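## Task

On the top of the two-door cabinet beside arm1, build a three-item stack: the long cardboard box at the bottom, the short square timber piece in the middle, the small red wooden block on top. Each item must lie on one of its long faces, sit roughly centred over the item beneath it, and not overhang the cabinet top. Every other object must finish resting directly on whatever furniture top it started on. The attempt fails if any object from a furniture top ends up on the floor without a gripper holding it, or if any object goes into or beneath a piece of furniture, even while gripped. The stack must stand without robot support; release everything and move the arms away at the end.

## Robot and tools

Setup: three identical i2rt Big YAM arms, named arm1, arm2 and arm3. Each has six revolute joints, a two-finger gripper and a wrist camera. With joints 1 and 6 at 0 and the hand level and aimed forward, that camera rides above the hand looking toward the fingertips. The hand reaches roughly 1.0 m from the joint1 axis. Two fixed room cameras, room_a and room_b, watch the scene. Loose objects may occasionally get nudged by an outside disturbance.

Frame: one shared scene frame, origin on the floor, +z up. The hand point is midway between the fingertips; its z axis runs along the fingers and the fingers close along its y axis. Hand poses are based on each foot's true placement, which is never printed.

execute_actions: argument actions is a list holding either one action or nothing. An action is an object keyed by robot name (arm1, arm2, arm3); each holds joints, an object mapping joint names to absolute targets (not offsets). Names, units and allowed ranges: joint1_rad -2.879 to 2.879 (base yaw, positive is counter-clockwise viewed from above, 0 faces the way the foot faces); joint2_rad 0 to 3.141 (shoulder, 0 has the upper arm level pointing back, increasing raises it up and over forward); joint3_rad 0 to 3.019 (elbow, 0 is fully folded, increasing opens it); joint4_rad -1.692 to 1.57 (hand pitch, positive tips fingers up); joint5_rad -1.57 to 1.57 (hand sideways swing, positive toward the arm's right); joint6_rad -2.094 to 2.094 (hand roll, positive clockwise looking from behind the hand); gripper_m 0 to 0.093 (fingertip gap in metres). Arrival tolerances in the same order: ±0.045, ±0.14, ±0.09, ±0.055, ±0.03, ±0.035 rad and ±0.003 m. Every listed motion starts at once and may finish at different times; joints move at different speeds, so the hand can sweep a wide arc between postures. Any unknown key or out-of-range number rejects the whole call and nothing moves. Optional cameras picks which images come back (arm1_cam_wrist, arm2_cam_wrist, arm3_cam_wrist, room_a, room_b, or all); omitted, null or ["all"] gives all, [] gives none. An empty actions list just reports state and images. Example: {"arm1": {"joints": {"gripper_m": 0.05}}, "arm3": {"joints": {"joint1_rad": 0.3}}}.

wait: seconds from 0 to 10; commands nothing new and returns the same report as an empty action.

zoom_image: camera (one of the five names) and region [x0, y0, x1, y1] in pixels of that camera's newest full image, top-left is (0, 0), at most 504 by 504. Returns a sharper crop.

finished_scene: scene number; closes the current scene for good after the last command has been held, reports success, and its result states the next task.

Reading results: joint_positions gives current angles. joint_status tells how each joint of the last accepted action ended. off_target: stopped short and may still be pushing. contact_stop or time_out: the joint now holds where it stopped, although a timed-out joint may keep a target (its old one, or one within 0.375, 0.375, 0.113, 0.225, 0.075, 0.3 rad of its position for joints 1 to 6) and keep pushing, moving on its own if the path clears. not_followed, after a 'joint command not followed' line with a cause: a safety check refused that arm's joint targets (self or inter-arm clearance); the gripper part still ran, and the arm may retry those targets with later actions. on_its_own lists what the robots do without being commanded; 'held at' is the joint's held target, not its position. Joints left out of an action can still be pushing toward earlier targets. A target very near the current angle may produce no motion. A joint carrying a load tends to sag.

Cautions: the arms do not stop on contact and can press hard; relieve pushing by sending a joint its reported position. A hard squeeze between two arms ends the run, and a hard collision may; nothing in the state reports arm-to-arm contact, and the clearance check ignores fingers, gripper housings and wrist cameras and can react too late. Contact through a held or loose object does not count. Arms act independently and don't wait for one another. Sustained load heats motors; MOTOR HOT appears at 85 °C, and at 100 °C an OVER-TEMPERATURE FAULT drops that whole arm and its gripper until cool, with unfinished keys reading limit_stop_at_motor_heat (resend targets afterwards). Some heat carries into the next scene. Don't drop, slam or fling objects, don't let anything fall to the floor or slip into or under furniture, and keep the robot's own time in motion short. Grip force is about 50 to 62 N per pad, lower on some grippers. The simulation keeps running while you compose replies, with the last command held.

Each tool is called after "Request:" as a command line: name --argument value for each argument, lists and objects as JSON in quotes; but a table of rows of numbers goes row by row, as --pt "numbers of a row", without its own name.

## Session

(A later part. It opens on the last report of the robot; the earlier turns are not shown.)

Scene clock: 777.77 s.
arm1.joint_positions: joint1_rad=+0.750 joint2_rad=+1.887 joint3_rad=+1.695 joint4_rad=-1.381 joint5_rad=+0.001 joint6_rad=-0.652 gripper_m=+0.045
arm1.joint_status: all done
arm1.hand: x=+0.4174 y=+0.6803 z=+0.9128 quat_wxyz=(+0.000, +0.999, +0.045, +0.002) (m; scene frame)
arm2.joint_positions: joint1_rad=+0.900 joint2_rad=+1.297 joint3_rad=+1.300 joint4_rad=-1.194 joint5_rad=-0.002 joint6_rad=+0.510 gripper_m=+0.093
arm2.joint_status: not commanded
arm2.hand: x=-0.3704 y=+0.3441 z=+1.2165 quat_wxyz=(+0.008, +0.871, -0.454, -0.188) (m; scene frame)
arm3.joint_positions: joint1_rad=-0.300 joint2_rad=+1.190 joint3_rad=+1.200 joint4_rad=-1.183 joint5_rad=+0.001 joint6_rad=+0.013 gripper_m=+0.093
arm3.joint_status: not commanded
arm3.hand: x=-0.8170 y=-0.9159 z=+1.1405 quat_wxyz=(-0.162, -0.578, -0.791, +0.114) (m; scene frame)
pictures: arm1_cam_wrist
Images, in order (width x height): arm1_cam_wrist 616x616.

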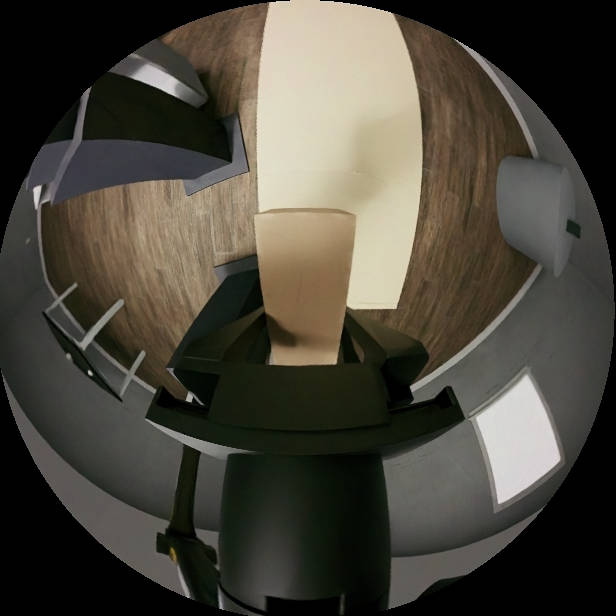

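Request:
execute_actions --actions '[{"arm1":{"joints":{"joint1_rad":-1.573,"joint6_rad":-1.465}}}]' --cameras '["arm1_cam_wrist","room_b"]'

Scene clock: 784.07 s.
arm1.joint_positions: joint1_rad=-1.583 joint2_rad=+1.887 joint3_rad=+1.695 joint4_rad=-1.381 joint5_rad=+0.001 joint6_rad=-1.449 gripper_m=+0.045
arm1.joint_status: all done
arm1.hand: x=+1.4678 y=+0.5125 z=+0.9144 quat_wxyz=(+0.000, +0.750, -0.661, +0.000) (m; scene frame)
arm2.joint_positions: joint1_rad=+0.900 joint2_rad=+1.297 joint3_rad=+1.300 joint4_rad=-1.194 joint5_rad=-0.002 joint6_rad=+0.510 gripper_m=+0.093
arm2.joint_status: not commanded
arm2.hand: x=-0.3704 y=+0.3441 z=+1.2165 quat_wxyz=(+0.008, +0.871, -0.454, -0.188) (m; scene frame)
arm3.joint_positions: joint1_rad=-0.300 joint2_rad=+1.190 joint3_rad=+1.200 joint4_rad=-1.183 joint5_rad=+0.001 joint6_rad=+0.013 gripper_m=+0.093
arm3.joint_status: not commanded
arm3.hand: x=-0.8170 y=-0.9159 z=+1.1405 quat_wxyz=(-0.162, -0.578, -0.791, +0.114) (m; scene frame)
pictures: arm1_cam_wrist, room_b
Images, in order (width x height): arm1_cam_wrist 616x616, room_b 896x504.

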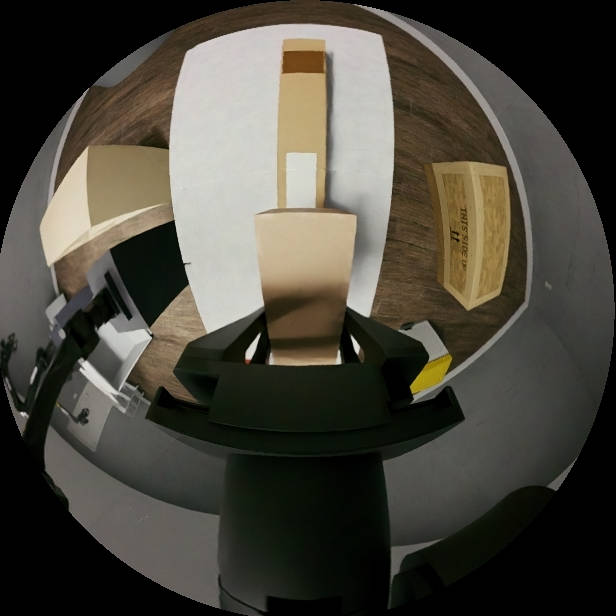

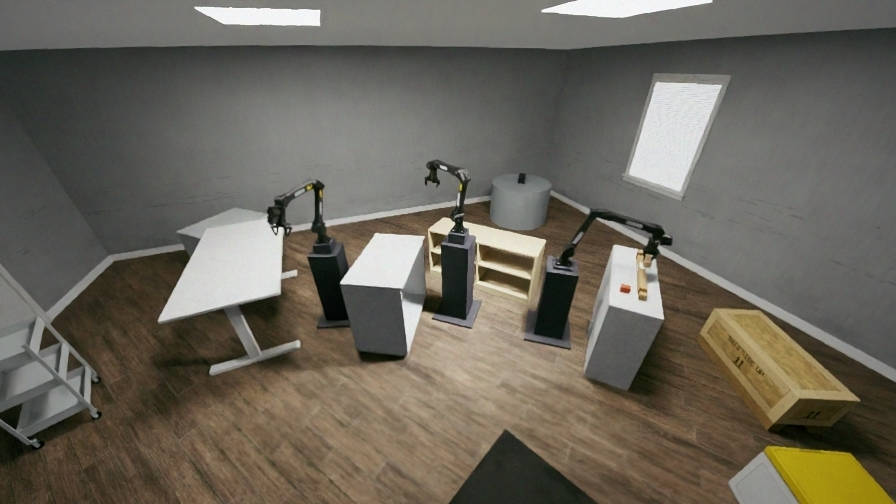

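Request:
execute_actions --actions '[{"arm1":{"joints":{"joint2_rad":1.915,"joint3_rad":1.58,"joint4_rad":-1.215}}}]' --cameras '["arm1_cam_wrist"]'

Scene clock: 792.97 s.
arm1.joint_positions: joint1_rad=-1.583 joint2_rad=+1.934 joint3_rad=+1.576 joint4_rad=-1.225 joint5_rad=+0.000 joint6_rad=-1.450 gripper_m=+0.045
arm1.joint_status: all done
arm1.hand: x=+1.4641 y=+0.5118 z=+0.8447 quat_wxyz=(+0.004, +0.750, -0.661, -0.003) (m; scene frame)
arm2.joint_positions: joint1_rad=+0.900 joint2_rad=+1.297 joint3_rad=+1.300 joint4_rad=-1.194 joint5_rad=-0.002 joint6_rad=+0.510 gripper_m=+0.093
arm2.joint_status: not commanded
arm2.hand: x=-0.3704 y=+0.3441 z=+1.2165 quat_wxyz=(+0.008, +0.871, -0.454, -0.188) (m; scene frame)
arm3.joint_positions: joint1_rad=-0.300 joint2_rad=+1.190 joint3_rad=+1.200 joint4_rad=-1.183 joint5_rad=+0.001 joint6_rad=+0.013 gripper_m=+0.093
arm3.joint_status: not commanded
arm3.hand: x=-0.8170 y=-0.9159 z=+1.1405 quat_wxyz=(-0.162, -0.578, -0.791, +0.114) (m; scene frame)
pictures: arm1_cam_wrist
Images, in order (width x height): arm1_cam_wrist 616x616.

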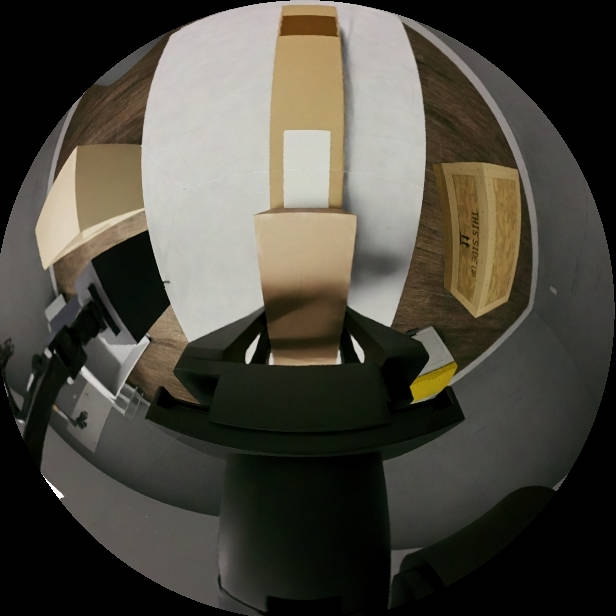

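Request:
execute_actions --actions '[{"arm1":{"joints":{"joint2_rad":1.952,"joint4_rad":-1.205}}}]' --cameras '[]'

Scene clock: 797.53 s.
arm1.joint_positions: joint1_rad=-1.583 joint2_rad=+1.936 joint3_rad=+1.576 joint4_rad=-1.217 joint5_rad=+0.000 joint6_rad=-1.451 gripper_m=+0.045
arm1.joint_status: all done
arm1.hand: x=+1.4660 y=+0.5124 z=+0.8435 quat_wxyz=(+0.001, +0.750, -0.661, -0.002) (m; scene frame)
arm2.joint_positions: joint1_rad=+0.900 joint2_rad=+1.297 joint3_rad=+1.300 joint4_rad=-1.194 joint5_rad=-0.002 joint6_rad=+0.510 gripper_m=+0.093
arm2.joint_status: not commanded
arm2.hand: x=-0.3704 y=+0.3441 z=+1.2165 quat_wxyz=(+0.008, +0.871, -0.454, -0.188) (m; scene frame)
arm3.joint_positions: joint1_rad=-0.300 joint2_rad=+1.190 joint3_rad=+1.200 joint4_rad=-1.183 joint5_rad=+0.001 joint6_rad=+0.013 gripper_m=+0.093
arm3.joint_status: not commanded
arm3.hand: x=-0.8170 y=-0.9159 z=+1.1405 quat_wxyz=(-0.162, -0.578, -0.791, +0.114) (m; scene frame)
pictures: none
No camera images: the call's "cameras" was empty. Leave "cameras" out to get every camera's image.

Request:
execute_actions --actions '[{"arm1":{"joints":{"joint2_rad":1.936,"gripper_m":0.093}}}]' --cameras '["arm1_cam_wrist"]'

Request:
execute_actions --actions '[{"arm1":{"joints":{"joint2_rad":1.82,"joint3_rad":1.645,"joint4_rad":-1.34}}}]' --cameras '["arm1_cam_wrist"]'

Scene clock: 804.27 s.
arm1.joint_positions: joint1_rad=-1.583 joint2_rad=+1.936 joint3_rad=+1.576 joint4_rad=-1.216 joint5_rad=+0.000 joint6_rad=-1.451 gripper_m=+0.093
arm1.joint_status: all done
arm1.hand: x=+1.4661 y=+0.5124 z=+0.8435 quat_wxyz=(+0.001, +0.750, -0.661, -0.002) (m; scene frame)
arm2.joint_positions: joint1_rad=+0.900 joint2_rad=+1.297 joint3_rad=+1.300 joint4_rad=-1.194 joint5_rad=-0.002 joint6_rad=+0.510 gripper_m=+0.093
arm2.joint_status: not commanded
arm2.hand: x=-0.3704 y=+0.3441 z=+1.2165 quat_wxyz=(+0.008, +0.871, -0.454, -0.188) (m; scene frame)
arm3.joint_positions: joint1_rad=-0.300 joint2_rad=+1.190 joint3_rad=+1.200 joint4_rad=-1.183 joint5_rad=+0.001 joint6_rad=+0.013 gripper_m=+0.093
arm3.joint_status: not commanded
arm3.hand: x=-0.8170 y=-0.9159 z=+1.1405 quat_wxyz=(-0.162, -0.578, -0.791, +0.114) (m; scene frame)
pictures: arm1_cam_wrist
Images, in order (width x height): arm1_cam_wrist 616x616.

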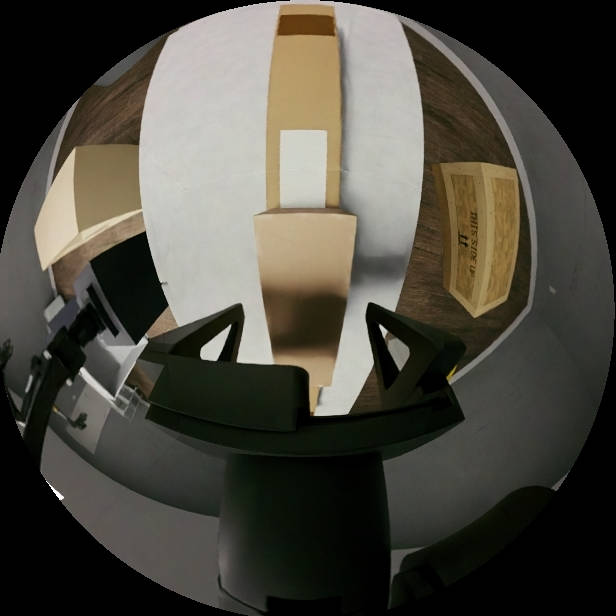

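Scene clock: 805.30 s.
arm1.joint_positions: joint1_rad=-1.583 joint2_rad=+1.817 joint3_rad=+1.602 joint4_rad=-1.331 joint5_rad=+0.000 joint6_rad=-1.451 gripper_m=+0.093
arm1.joint_status: all done
arm1.hand: x=+1.4491 y=+0.5080 z=+0.9177 quat_wxyz=(-0.012, +0.750, -0.661, +0.007) (m; scene frame)
arm2.joint_positions: joint1_rad=+0.900 joint2_rad=+1.297 joint3_rad=+1.300 joint4_rad=-1.194 joint5_rad=-0.002 joint6_rad=+0.510 gripper_m=+0.093
arm2.joint_status: not commanded
arm2.hand: x=-0.3704 y=+0.3441 z=+1.2165 quat_wxyz=(+0.008, +0.871, -0.454, -0.188) (m; scene frame)
arm3.joint_positions: joint1_rad=-0.300 joint2_rad=+1.190 joint3_rad=+1.200 joint4_rad=-1.183 joint5_rad=+0.001 joint6_rad=+0.013 gripper_m=+0.093
arm3.joint_status: not commanded
arm3.hand: x=-0.8170 y=-0.9159 z=+1.1405 quat_wxyz=(-0.162, -0.578, -0.791, +0.114) (m; scene frame)
pictures: arm1_cam_wrist
Images, in order (width x height): arm1_cam_wrist 616x616.

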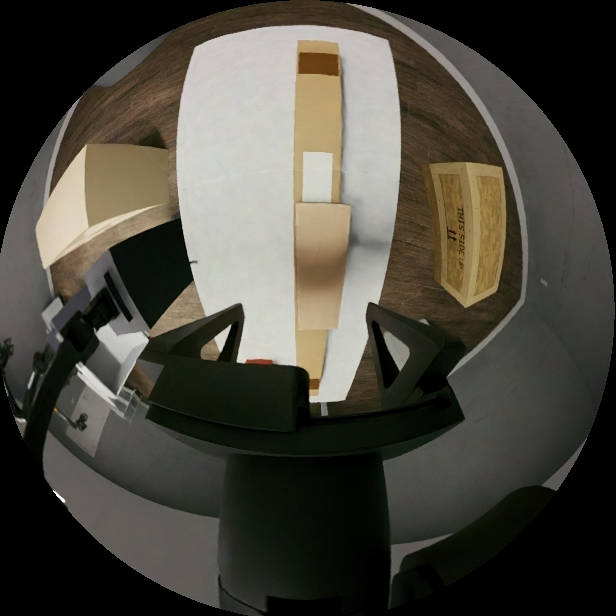

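Request:
execute_actions --actions '[{"arm1":{"joints":{"joint1_rad":-2.096,"joint2_rad":1.6,"joint3_rad":1.41,"joint4_rad":-1.37,"joint6_rad":-0.38}}}]' --cameras '[]'

Request:
execute_actions --actions '[{"arm1":{"joints":{"joint2_rad":1.705,"joint3_rad":1.28,"joint4_rad":-1.125}}}]' --cameras '["arm1_cam_wrist","room_b"]'

Scene clock: 817.63 s.
arm1.joint_positions: joint1_rad=-2.107 joint2_rad=+1.599 joint3_rad=+1.416 joint4_rad=-1.361 joint5_rad=+0.000 joint6_rad=-0.397 gripper_m=+0.093
arm1.joint_status: all done
arm1.hand: x=+1.3706 y=+0.2393 z=+0.9552 quat_wxyz=(-0.014, +0.060, -0.998, +0.004) (m; scene frame)
arm2.joint_positions: joint1_rad=+0.900 joint2_rad=+1.297 joint3_rad=+1.300 joint4_rad=-1.194 joint5_rad=-0.002 joint6_rad=+0.510 gripper_m=+0.093
arm2.joint_status: not commanded
arm2.hand: x=-0.3704 y=+0.3441 z=+1.2165 quat_wxyz=(+0.008, +0.871, -0.454, -0.188) (m; scene frame)
arm3.joint_positions: joint1_rad=-0.300 joint2_rad=+1.190 joint3_rad=+1.200 joint4_rad=-1.183 joint5_rad=+0.001 joint6_rad=+0.013 gripper_m=+0.093
arm3.joint_status: not commanded
arm3.hand: x=-0.8170 y=-0.9159 z=+1.1405 quat_wxyz=(-0.162, -0.578, -0.791, +0.114) (m; scene frame)
pictures: none
No camera images: the call's "cameras" was empty. Leave "cameras" out to get every camera's image.

Scene clock: 818.67 s.
arm1.joint_positions: joint1_rad=-2.107 joint2_rad=+1.726 joint3_rad=+1.274 joint4_rad=-1.137 joint5_rad=+0.000 joint6_rad=-0.396 gripper_m=+0.093
arm1.joint_status: all done
arm1.hand: x=+1.3750 y=+0.2383 z=+0.8448 quat_wxyz=(+0.007, +0.060, -0.998, -0.004) (m; scene frame)
arm2.joint_positions: joint1_rad=+0.900 joint2_rad=+1.297 joint3_rad=+1.300 joint4_rad=-1.194 joint5_rad=-0.002 joint6_rad=+0.510 gripper_m=+0.093
arm2.joint_status: not commanded
arm2.hand: x=-0.3704 y=+0.3441 z=+1.2165 quat_wxyz=(+0.008, +0.871, -0.454, -0.188) (m; scene frame)
arm3.joint_positions: joint1_rad=-0.300 joint2_rad=+1.190 joint3_rad=+1.200 joint4_rad=-1.183 joint5_rad=+0.001 joint6_rad=+0.013 gripper_m=+0.093
arm3.joint_status: not commanded
arm3.hand: x=-0.8170 y=-0.9159 z=+1.1405 quat_wxyz=(-0.162, -0.578, -0.791, +0.114) (m; scene frame)
pictures: arm1_cam_wrist, room_b
Images, in order (width x height): arm1_cam_wrist 616x616, room_b 896x504.

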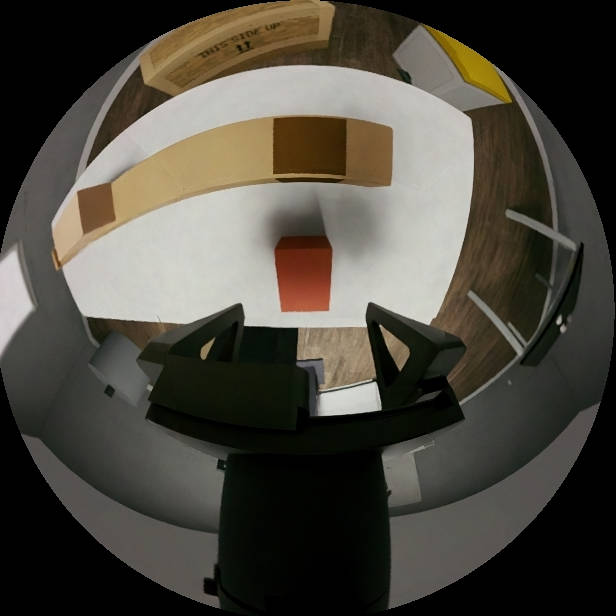

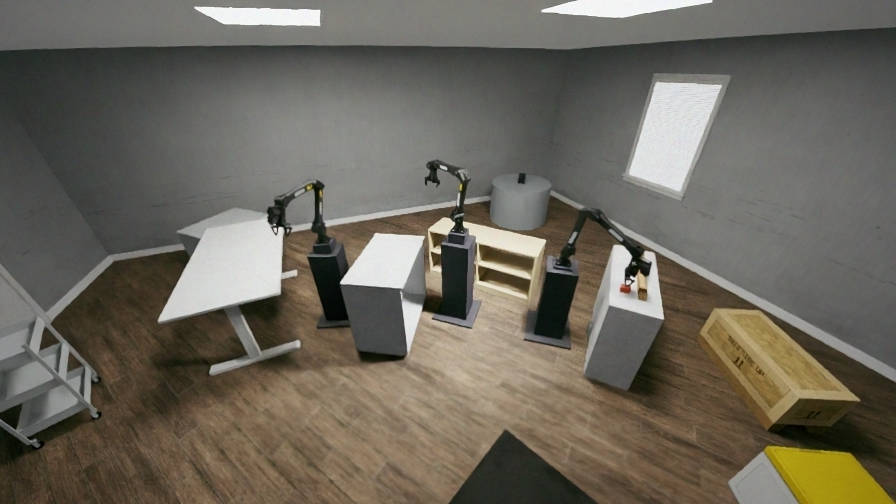

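Request:
execute_actions --actions '[{"arm1":{"joints":{"joint2_rad":1.78,"joint3_rad":1.212,"joint4_rad":-0.985}}}]' --cameras '["arm1_cam_wrist"]'

Scene clock: 823.53 s.
arm1.joint_positions: joint1_rad=-2.107 joint2_rad=+1.786 joint3_rad=+1.214 joint4_rad=-0.996 joint5_rad=+0.000 joint6_rad=-0.396 gripper_m=+0.093
arm1.joint_status: all done
arm1.hand: x=+1.3790 y=+0.2373 z=+0.7966 quat_wxyz=(-0.002, +0.060, -0.998, +0.000) (m; scene frame)
arm2.joint_positions: joint1_rad=+0.900 joint2_rad=+1.297 joint3_rad=+1.300 joint4_rad=-1.194 joint5_rad=-0.002 joint6_rad=+0.510 gripper_m=+0.093
arm2.joint_status: not commanded
arm2.hand: x=-0.3704 y=+0.3441 z=+1.2165 quat_wxyz=(+0.008, +0.871, -0.454, -0.188) (m; scene frame)
arm3.joint_positions: joint1_rad=-0.300 joint2_rad=+1.190 joint3_rad=+1.200 joint4_rad=-1.183 joint5_rad=+0.001 joint6_rad=+0.013 gripper_m=+0.093
arm3.joint_status: not commanded
arm3.hand: x=-0.8170 y=-0.9159 z=+1.1405 quat_wxyz=(-0.162, -0.578, -0.791, +0.114) (m; scene frame)
pictures: arm1_cam_wrist
Images, in order (width x height): arm1_cam_wrist 616x616.

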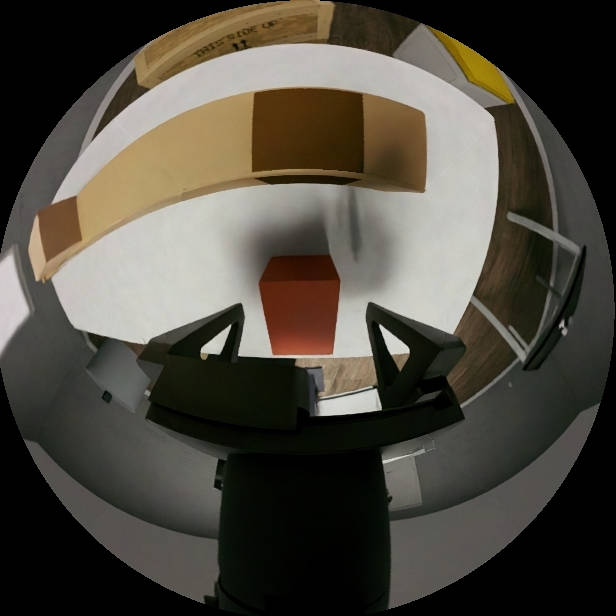

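Request:
execute_actions --actions '[{"arm1":{"joints":{"gripper_m":0.0}}}]' --cameras '[]'

Request:
execute_actions --actions '[{"arm1":{"joints":{"joint2_rad":1.58,"joint3_rad":1.48,"joint4_rad":-1.44}}}]' --cameras '["arm1_cam_wrist"]'

Scene clock: 833.07 s.
arm1.joint_positions: joint1_rad=-2.107 joint2_rad=+1.786 joint3_rad=+1.214 joint4_rad=-0.996 joint5_rad=+0.000 joint6_rad=-0.395 gripper_m=+0.044
arm1.joint_status: gripper_m off_target (ended at +0.044, target +0.000)
arm1.hand: x=+1.3792 y=+0.2375 z=+0.7966 quat_wxyz=(-0.002, +0.059, -0.998, -0.001) (m; scene frame)
arm2.joint_positions: joint1_rad=+0.900 joint2_rad=+1.297 joint3_rad=+1.300 joint4_rad=-1.194 joint5_rad=-0.002 joint6_rad=+0.510 gripper_m=+0.093
arm2.joint_status: not commanded
arm2.hand: x=-0.3704 y=+0.3441 z=+1.2165 quat_wxyz=(+0.008, +0.871, -0.454, -0.188) (m; scene frame)
arm3.joint_positions: joint1_rad=-0.300 joint2_rad=+1.190 joint3_rad=+1.200 joint4_rad=-1.183 joint5_rad=+0.001 joint6_rad=+0.013 gripper_m=+0.093
arm3.joint_status: not commanded
arm3.hand: x=-0.8170 y=-0.9159 z=+1.1405 quat_wxyz=(-0.162, -0.578, -0.791, +0.114) (m; scene frame)
pictures: none
No camera images: the call's "cameras" was empty. Leave "cameras" out to get every camera's image.

Scene clock: 834.40 s.
arm1.joint_positions: joint1_rad=-2.107 joint2_rad=+1.585 joint3_rad=+1.455 joint4_rad=-1.431 joint5_rad=+0.000 joint6_rad=-0.395 gripper_m=+0.044
arm1.joint_status: all done
arm1.hand: x=+1.3647 y=+0.2412 z=+0.9762 quat_wxyz=(-0.006, +0.059, -0.998, +0.001) (m; scene frame)
arm2.joint_positions: joint1_rad=+0.900 joint2_rad=+1.297 joint3_rad=+1.300 joint4_rad=-1.194 joint5_rad=-0.002 joint6_rad=+0.510 gripper_m=+0.093
arm2.joint_status: not commanded
arm2.hand: x=-0.3704 y=+0.3441 z=+1.2165 quat_wxyz=(+0.008, +0.871, -0.454, -0.188) (m; scene frame)
arm3.joint_positions: joint1_rad=-0.300 joint2_rad=+1.190 joint3_rad=+1.200 joint4_rad=-1.183 joint5_rad=+0.001 joint6_rad=+0.013 gripper_m=+0.093
arm3.joint_status: not commanded
arm3.hand: x=-0.8170 y=-0.9159 z=+1.1405 quat_wxyz=(-0.162, -0.578, -0.791, +0.114) (m; scene frame)
pictures: arm1_cam_wrist
Images, in order (width x height): arm1_cam_wrist 616x616.

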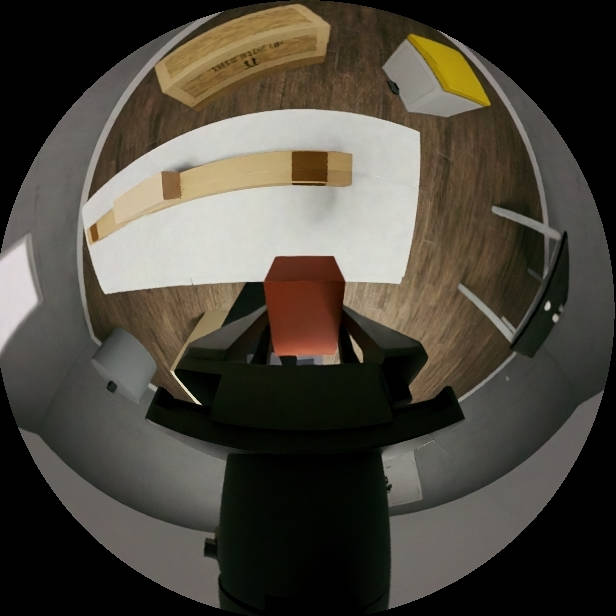

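Request:
execute_actions --actions '[{"arm1":{"joints":{"joint1_rad":-1.588,"joint2_rad":1.835,"joint3_rad":1.79,"joint4_rad":-1.468,"joint6_rad":-1.465}}}]' --cameras '["arm1_cam_wrist"]'

Scene clock: 843.93 s.
arm1.joint_positions: joint1_rad=-1.586 joint2_rad=+1.865 joint3_rad=+1.729 joint4_rad=-1.466 joint5_rad=-0.002 joint6_rad=-1.448 gripper_m=+0.044
arm1.joint_status: all done
arm1.hand: x=+1.4574 y=+0.5085 z=+0.9394 quat_wxyz=(+0.011, +0.749, -0.663, -0.009) (m; scene frame)
arm2.joint_positions: joint1_rad=+0.900 joint2_rad=+1.297 joint3_rad=+1.300 joint4_rad=-1.194 joint5_rad=-0.002 joint6_rad=+0.510 gripper_m=+0.093
arm2.joint_status: not commanded
arm2.hand: x=-0.3704 y=+0.3441 z=+1.2165 quat_wxyz=(+0.008, +0.871, -0.454, -0.188) (m; scene frame)
arm3.joint_positions: joint1_rad=-0.300 joint2_rad=+1.190 joint3_rad=+1.200 joint4_rad=-1.183 joint5_rad=+0.001 joint6_rad=+0.013 gripper_m=+0.093
arm3.joint_status: not commanded
arm3.hand: x=-0.8170 y=-0.9159 z=+1.1405 quat_wxyz=(-0.162, -0.578, -0.791, +0.114) (m; scene frame)
pictures: arm1_cam_wrist
Images, in order (width x height): arm1_cam_wrist 616x616.

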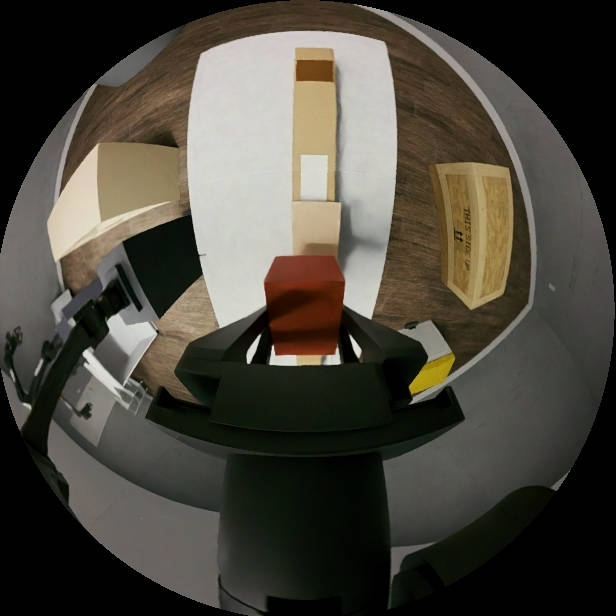

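Request:
execute_actions --actions '[{"arm1":{"joints":{"joint2_rad":1.875,"joint3_rad":1.672,"joint4_rad":-1.342}}}]' --cameras '["arm1_cam_wrist"]'

Scene clock: 850.90 s.
arm1.joint_positions: joint1_rad=-1.586 joint2_rad=+1.877 joint3_rad=+1.673 joint4_rad=-1.354 joint5_rad=-0.002 joint6_rad=-1.449 gripper_m=+0.044
arm1.joint_status: all done
arm1.hand: x=+1.4676 y=+0.5111 z=+0.9115 quat_wxyz=(-0.007, +0.749, -0.663, +0.003) (m; scene frame)
arm2.joint_positions: joint1_rad=+0.900 joint2_rad=+1.297 joint3_rad=+1.300 joint4_rad=-1.194 joint5_rad=-0.002 joint6_rad=+0.510 gripper_m=+0.093
arm2.joint_status: not commanded
arm2.hand: x=-0.3704 y=+0.3441 z=+1.2165 quat_wxyz=(+0.008, +0.871, -0.454, -0.188) (m; scene frame)
arm3.joint_positions: joint1_rad=-0.300 joint2_rad=+1.190 joint3_rad=+1.200 joint4_rad=-1.183 joint5_rad=+0.001 joint6_rad=+0.013 gripper_m=+0.093
arm3.joint_status: not commanded
arm3.hand: x=-0.8170 y=-0.9159 z=+1.1405 quat_wxyz=(-0.162, -0.578, -0.791, +0.114) (m; scene frame)
pictures: arm1_cam_wrist
Images, in order (width x height): arm1_cam_wrist 616x616.

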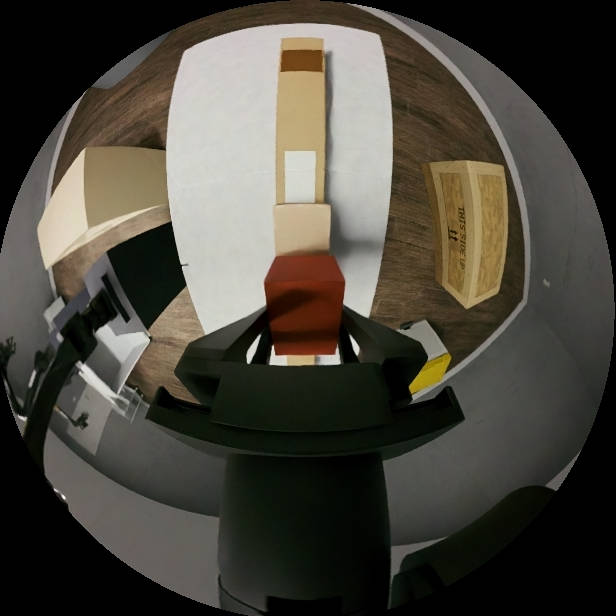

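Request:
execute_actions --actions '[{"arm1":{"joints":{"joint2_rad":1.912}}}]' --cameras '["arm1_cam_wrist"]'

Scene clock: 855.47 s.
arm1.joint_positions: joint1_rad=-1.586 joint2_rad=+1.909 joint3_rad=+1.673 joint4_rad=-1.351 joint5_rad=+0.000 joint6_rad=-1.450 gripper_m=+0.044
arm1.joint_status: all done
arm1.hand: x=+1.4685 y=+0.5111 z=+0.8936 quat_wxyz=(+0.006, +0.749, -0.662, -0.005) (m; scene frame)
arm2.joint_positions: joint1_rad=+0.900 joint2_rad=+1.297 joint3_rad=+1.300 joint4_rad=-1.194 joint5_rad=-0.002 joint6_rad=+0.510 gripper_m=+0.093
arm2.joint_status: not commanded
arm2.hand: x=-0.3704 y=+0.3441 z=+1.2165 quat_wxyz=(+0.008, +0.871, -0.454, -0.188) (m; scene frame)
arm3.joint_positions: joint1_rad=-0.300 joint2_rad=+1.190 joint3_rad=+1.200 joint4_rad=-1.183 joint5_rad=+0.001 joint6_rad=+0.013 gripper_m=+0.093
arm3.joint_status: not commanded
arm3.hand: x=-0.8170 y=-0.9159 z=+1.1405 quat_wxyz=(-0.162, -0.578, -0.791, +0.114) (m; scene frame)
pictures: arm1_cam_wrist
Images, in order (width x height): arm1_cam_wrist 616x616.

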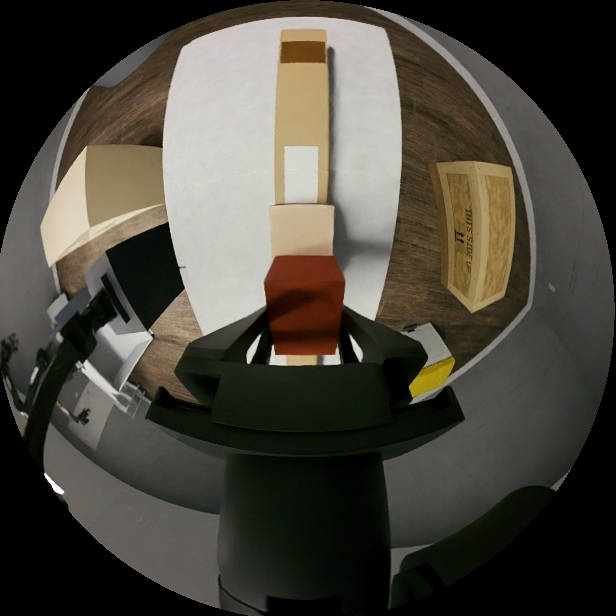

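Request:
execute_actions --actions '[{"arm1":{"joints":{"gripper_m":0.093}}}]' --cameras '["arm1_cam_wrist"]'

Request:
execute_actions --actions '[{"arm1":{"joints":{"joint2_rad":1.79,"joint3_rad":1.74,"joint4_rad":-1.46}}}]' --cameras '["arm1_cam_wrist"]'

Scene clock: 862.60 s.
arm1.joint_positions: joint1_rad=-1.586 joint2_rad=+1.909 joint3_rad=+1.673 joint4_rad=-1.351 joint5_rad=+0.000 joint6_rad=-1.450 gripper_m=+0.093
arm1.joint_status: all done
arm1.hand: x=+1.4685 y=+0.5111 z=+0.8936 quat_wxyz=(+0.006, +0.749, -0.662, -0.005) (m; scene frame)
arm2.joint_positions: joint1_rad=+0.900 joint2_rad=+1.297 joint3_rad=+1.300 joint4_rad=-1.194 joint5_rad=-0.002 joint6_rad=+0.510 gripper_m=+0.093
arm2.joint_status: not commanded
arm2.hand: x=-0.3704 y=+0.3441 z=+1.2165 quat_wxyz=(+0.008, +0.871, -0.454, -0.188) (m; scene frame)
arm3.joint_positions: joint1_rad=-0.300 joint2_rad=+1.190 joint3_rad=+1.200 joint4_rad=-1.183 joint5_rad=+0.001 joint6_rad=+0.013 gripper_m=+0.093
arm3.joint_status: not commanded
arm3.hand: x=-0.8170 y=-0.9159 z=+1.1405 quat_wxyz=(-0.162, -0.578, -0.791, +0.114) (m; scene frame)
pictures: arm1_cam_wrist
Images, in order (width x height): arm1_cam_wrist 616x616.

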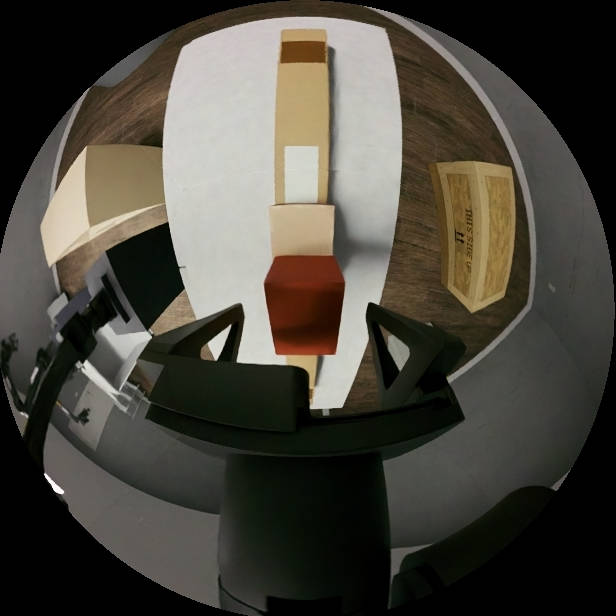

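Scene clock: 863.63 s.
arm1.joint_positions: joint1_rad=-1.586 joint2_rad=+1.785 joint3_rad=+1.696 joint4_rad=-1.451 joint5_rad=+0.000 joint6_rad=-1.450 gripper_m=+0.093
arm1.joint_status: all done
arm1.hand: x=+1.4468 y=+0.5056 z=+0.9701 quat_wxyz=(-0.014, +0.749, -0.662, +0.009) (m; scene frame)
arm2.joint_positions: joint1_rad=+0.900 joint2_rad=+1.297 joint3_rad=+1.300 joint4_rad=-1.194 joint5_rad=-0.002 joint6_rad=+0.510 gripper_m=+0.093
arm2.joint_status: not commanded
arm2.hand: x=-0.3704 y=+0.3441 z=+1.2165 quat_wxyz=(+0.008, +0.871, -0.454, -0.188) (m; scene frame)
arm3.joint_positions: joint1_rad=-0.300 joint2_rad=+1.190 joint3_rad=+1.200 joint4_rad=-1.183 joint5_rad=+0.001 joint6_rad=+0.013 gripper_m=+0.093
arm3.joint_status: not commanded
arm3.hand: x=-0.8170 y=-0.9159 z=+1.1405 quat_wxyz=(-0.162, -0.578, -0.791, +0.114) (m; scene frame)
pictures: arm1_cam_wrist
Images, in order (width x height): arm1_cam_wrist 616x616.

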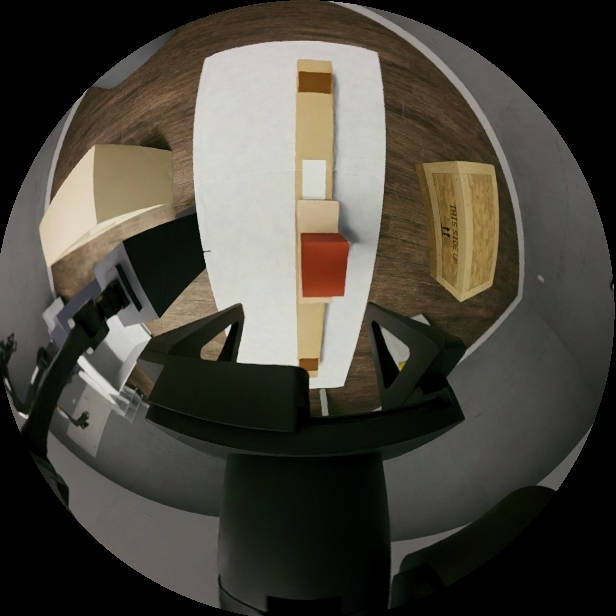

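Request:
execute_actions --actions '[{"arm1":{"joints":{"joint1_rad":-0.9,"joint2_rad":1.1,"joint3_rad":1.6,"joint6_rad":-0.8}}}]' --cameras '["room_a","room_b"]'

Request:
zoom_image --camera "room_a" --region '[60, 300, 330, 504]'

Scene clock: 870.00 s.
arm1.joint_positions: joint1_rad=-0.911 joint2_rad=+1.113 joint3_rad=+1.592 joint4_rad=-1.454 joint5_rad=-0.002 joint6_rad=-0.816 gripper_m=+0.093
arm1.joint_status: all done
arm1.hand: x=+1.1442 y=+0.6831 z=+1.2365 quat_wxyz=(-0.295, +0.729, -0.617, -0.016) (m; scene frame)
arm2.joint_positions: joint1_rad=+0.900 joint2_rad=+1.297 joint3_rad=+1.300 joint4_rad=-1.194 joint5_rad=-0.002 joint6_rad=+0.510 gripper_m=+0.093
arm2.joint_status: not commanded
arm2.hand: x=-0.3704 y=+0.3441 z=+1.2165 quat_wxyz=(+0.008, +0.871, -0.454, -0.188) (m; scene frame)
arm3.joint_positions: joint1_rad=-0.300 joint2_rad=+1.190 joint3_rad=+1.200 joint4_rad=-1.183 joint5_rad=+0.001 joint6_rad=+0.013 gripper_m=+0.093
arm3.joint_status: not commanded
arm3.hand: x=-0.8170 y=-0.9159 z=+1.1405 quat_wxyz=(-0.162, -0.578, -0.791, +0.114) (m; scene frame)
pictures: room_a, room_b
Images, in order (width x height): room_a 896x504, room_b 896x504.

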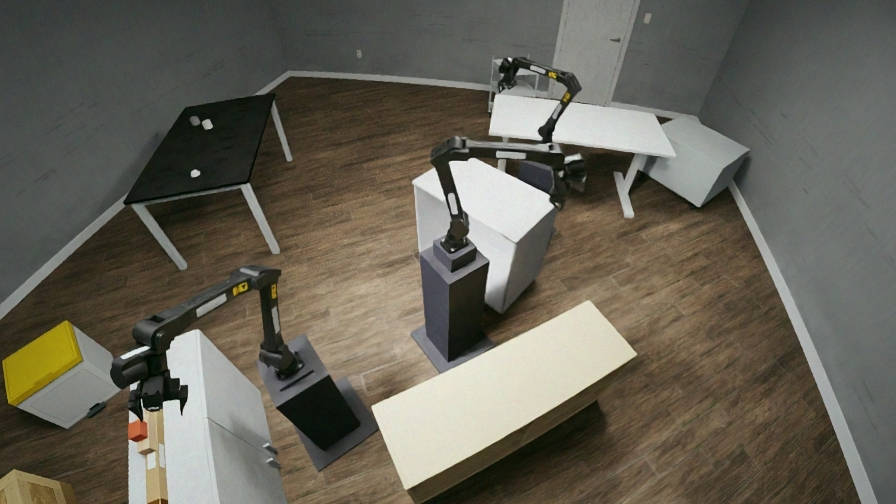

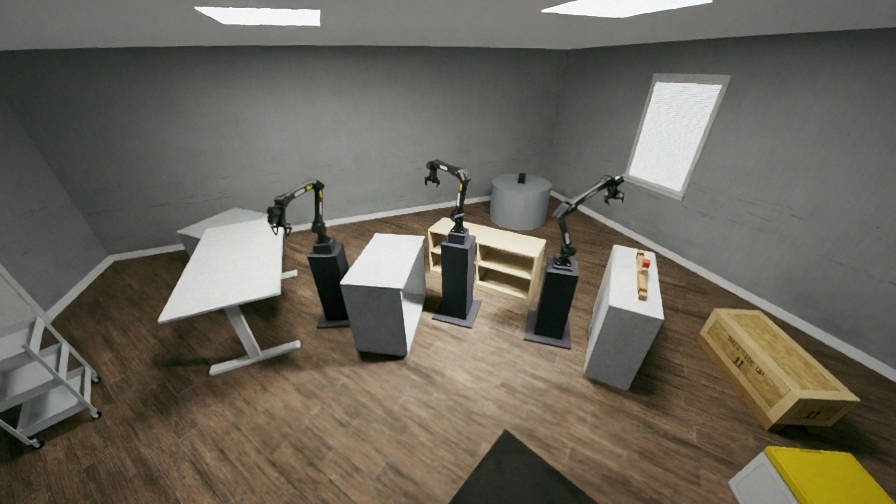

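Region (60, 300, 330, 504) of room_a's 896x504 image, scaled by 1.867, with more detail than that image has; it fills the top 381 rows of this view, and the rest is white.

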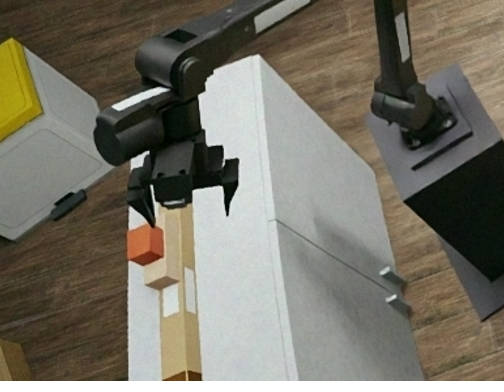

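Request:
finished_scene --scene 1

The scene is finished: the task was done.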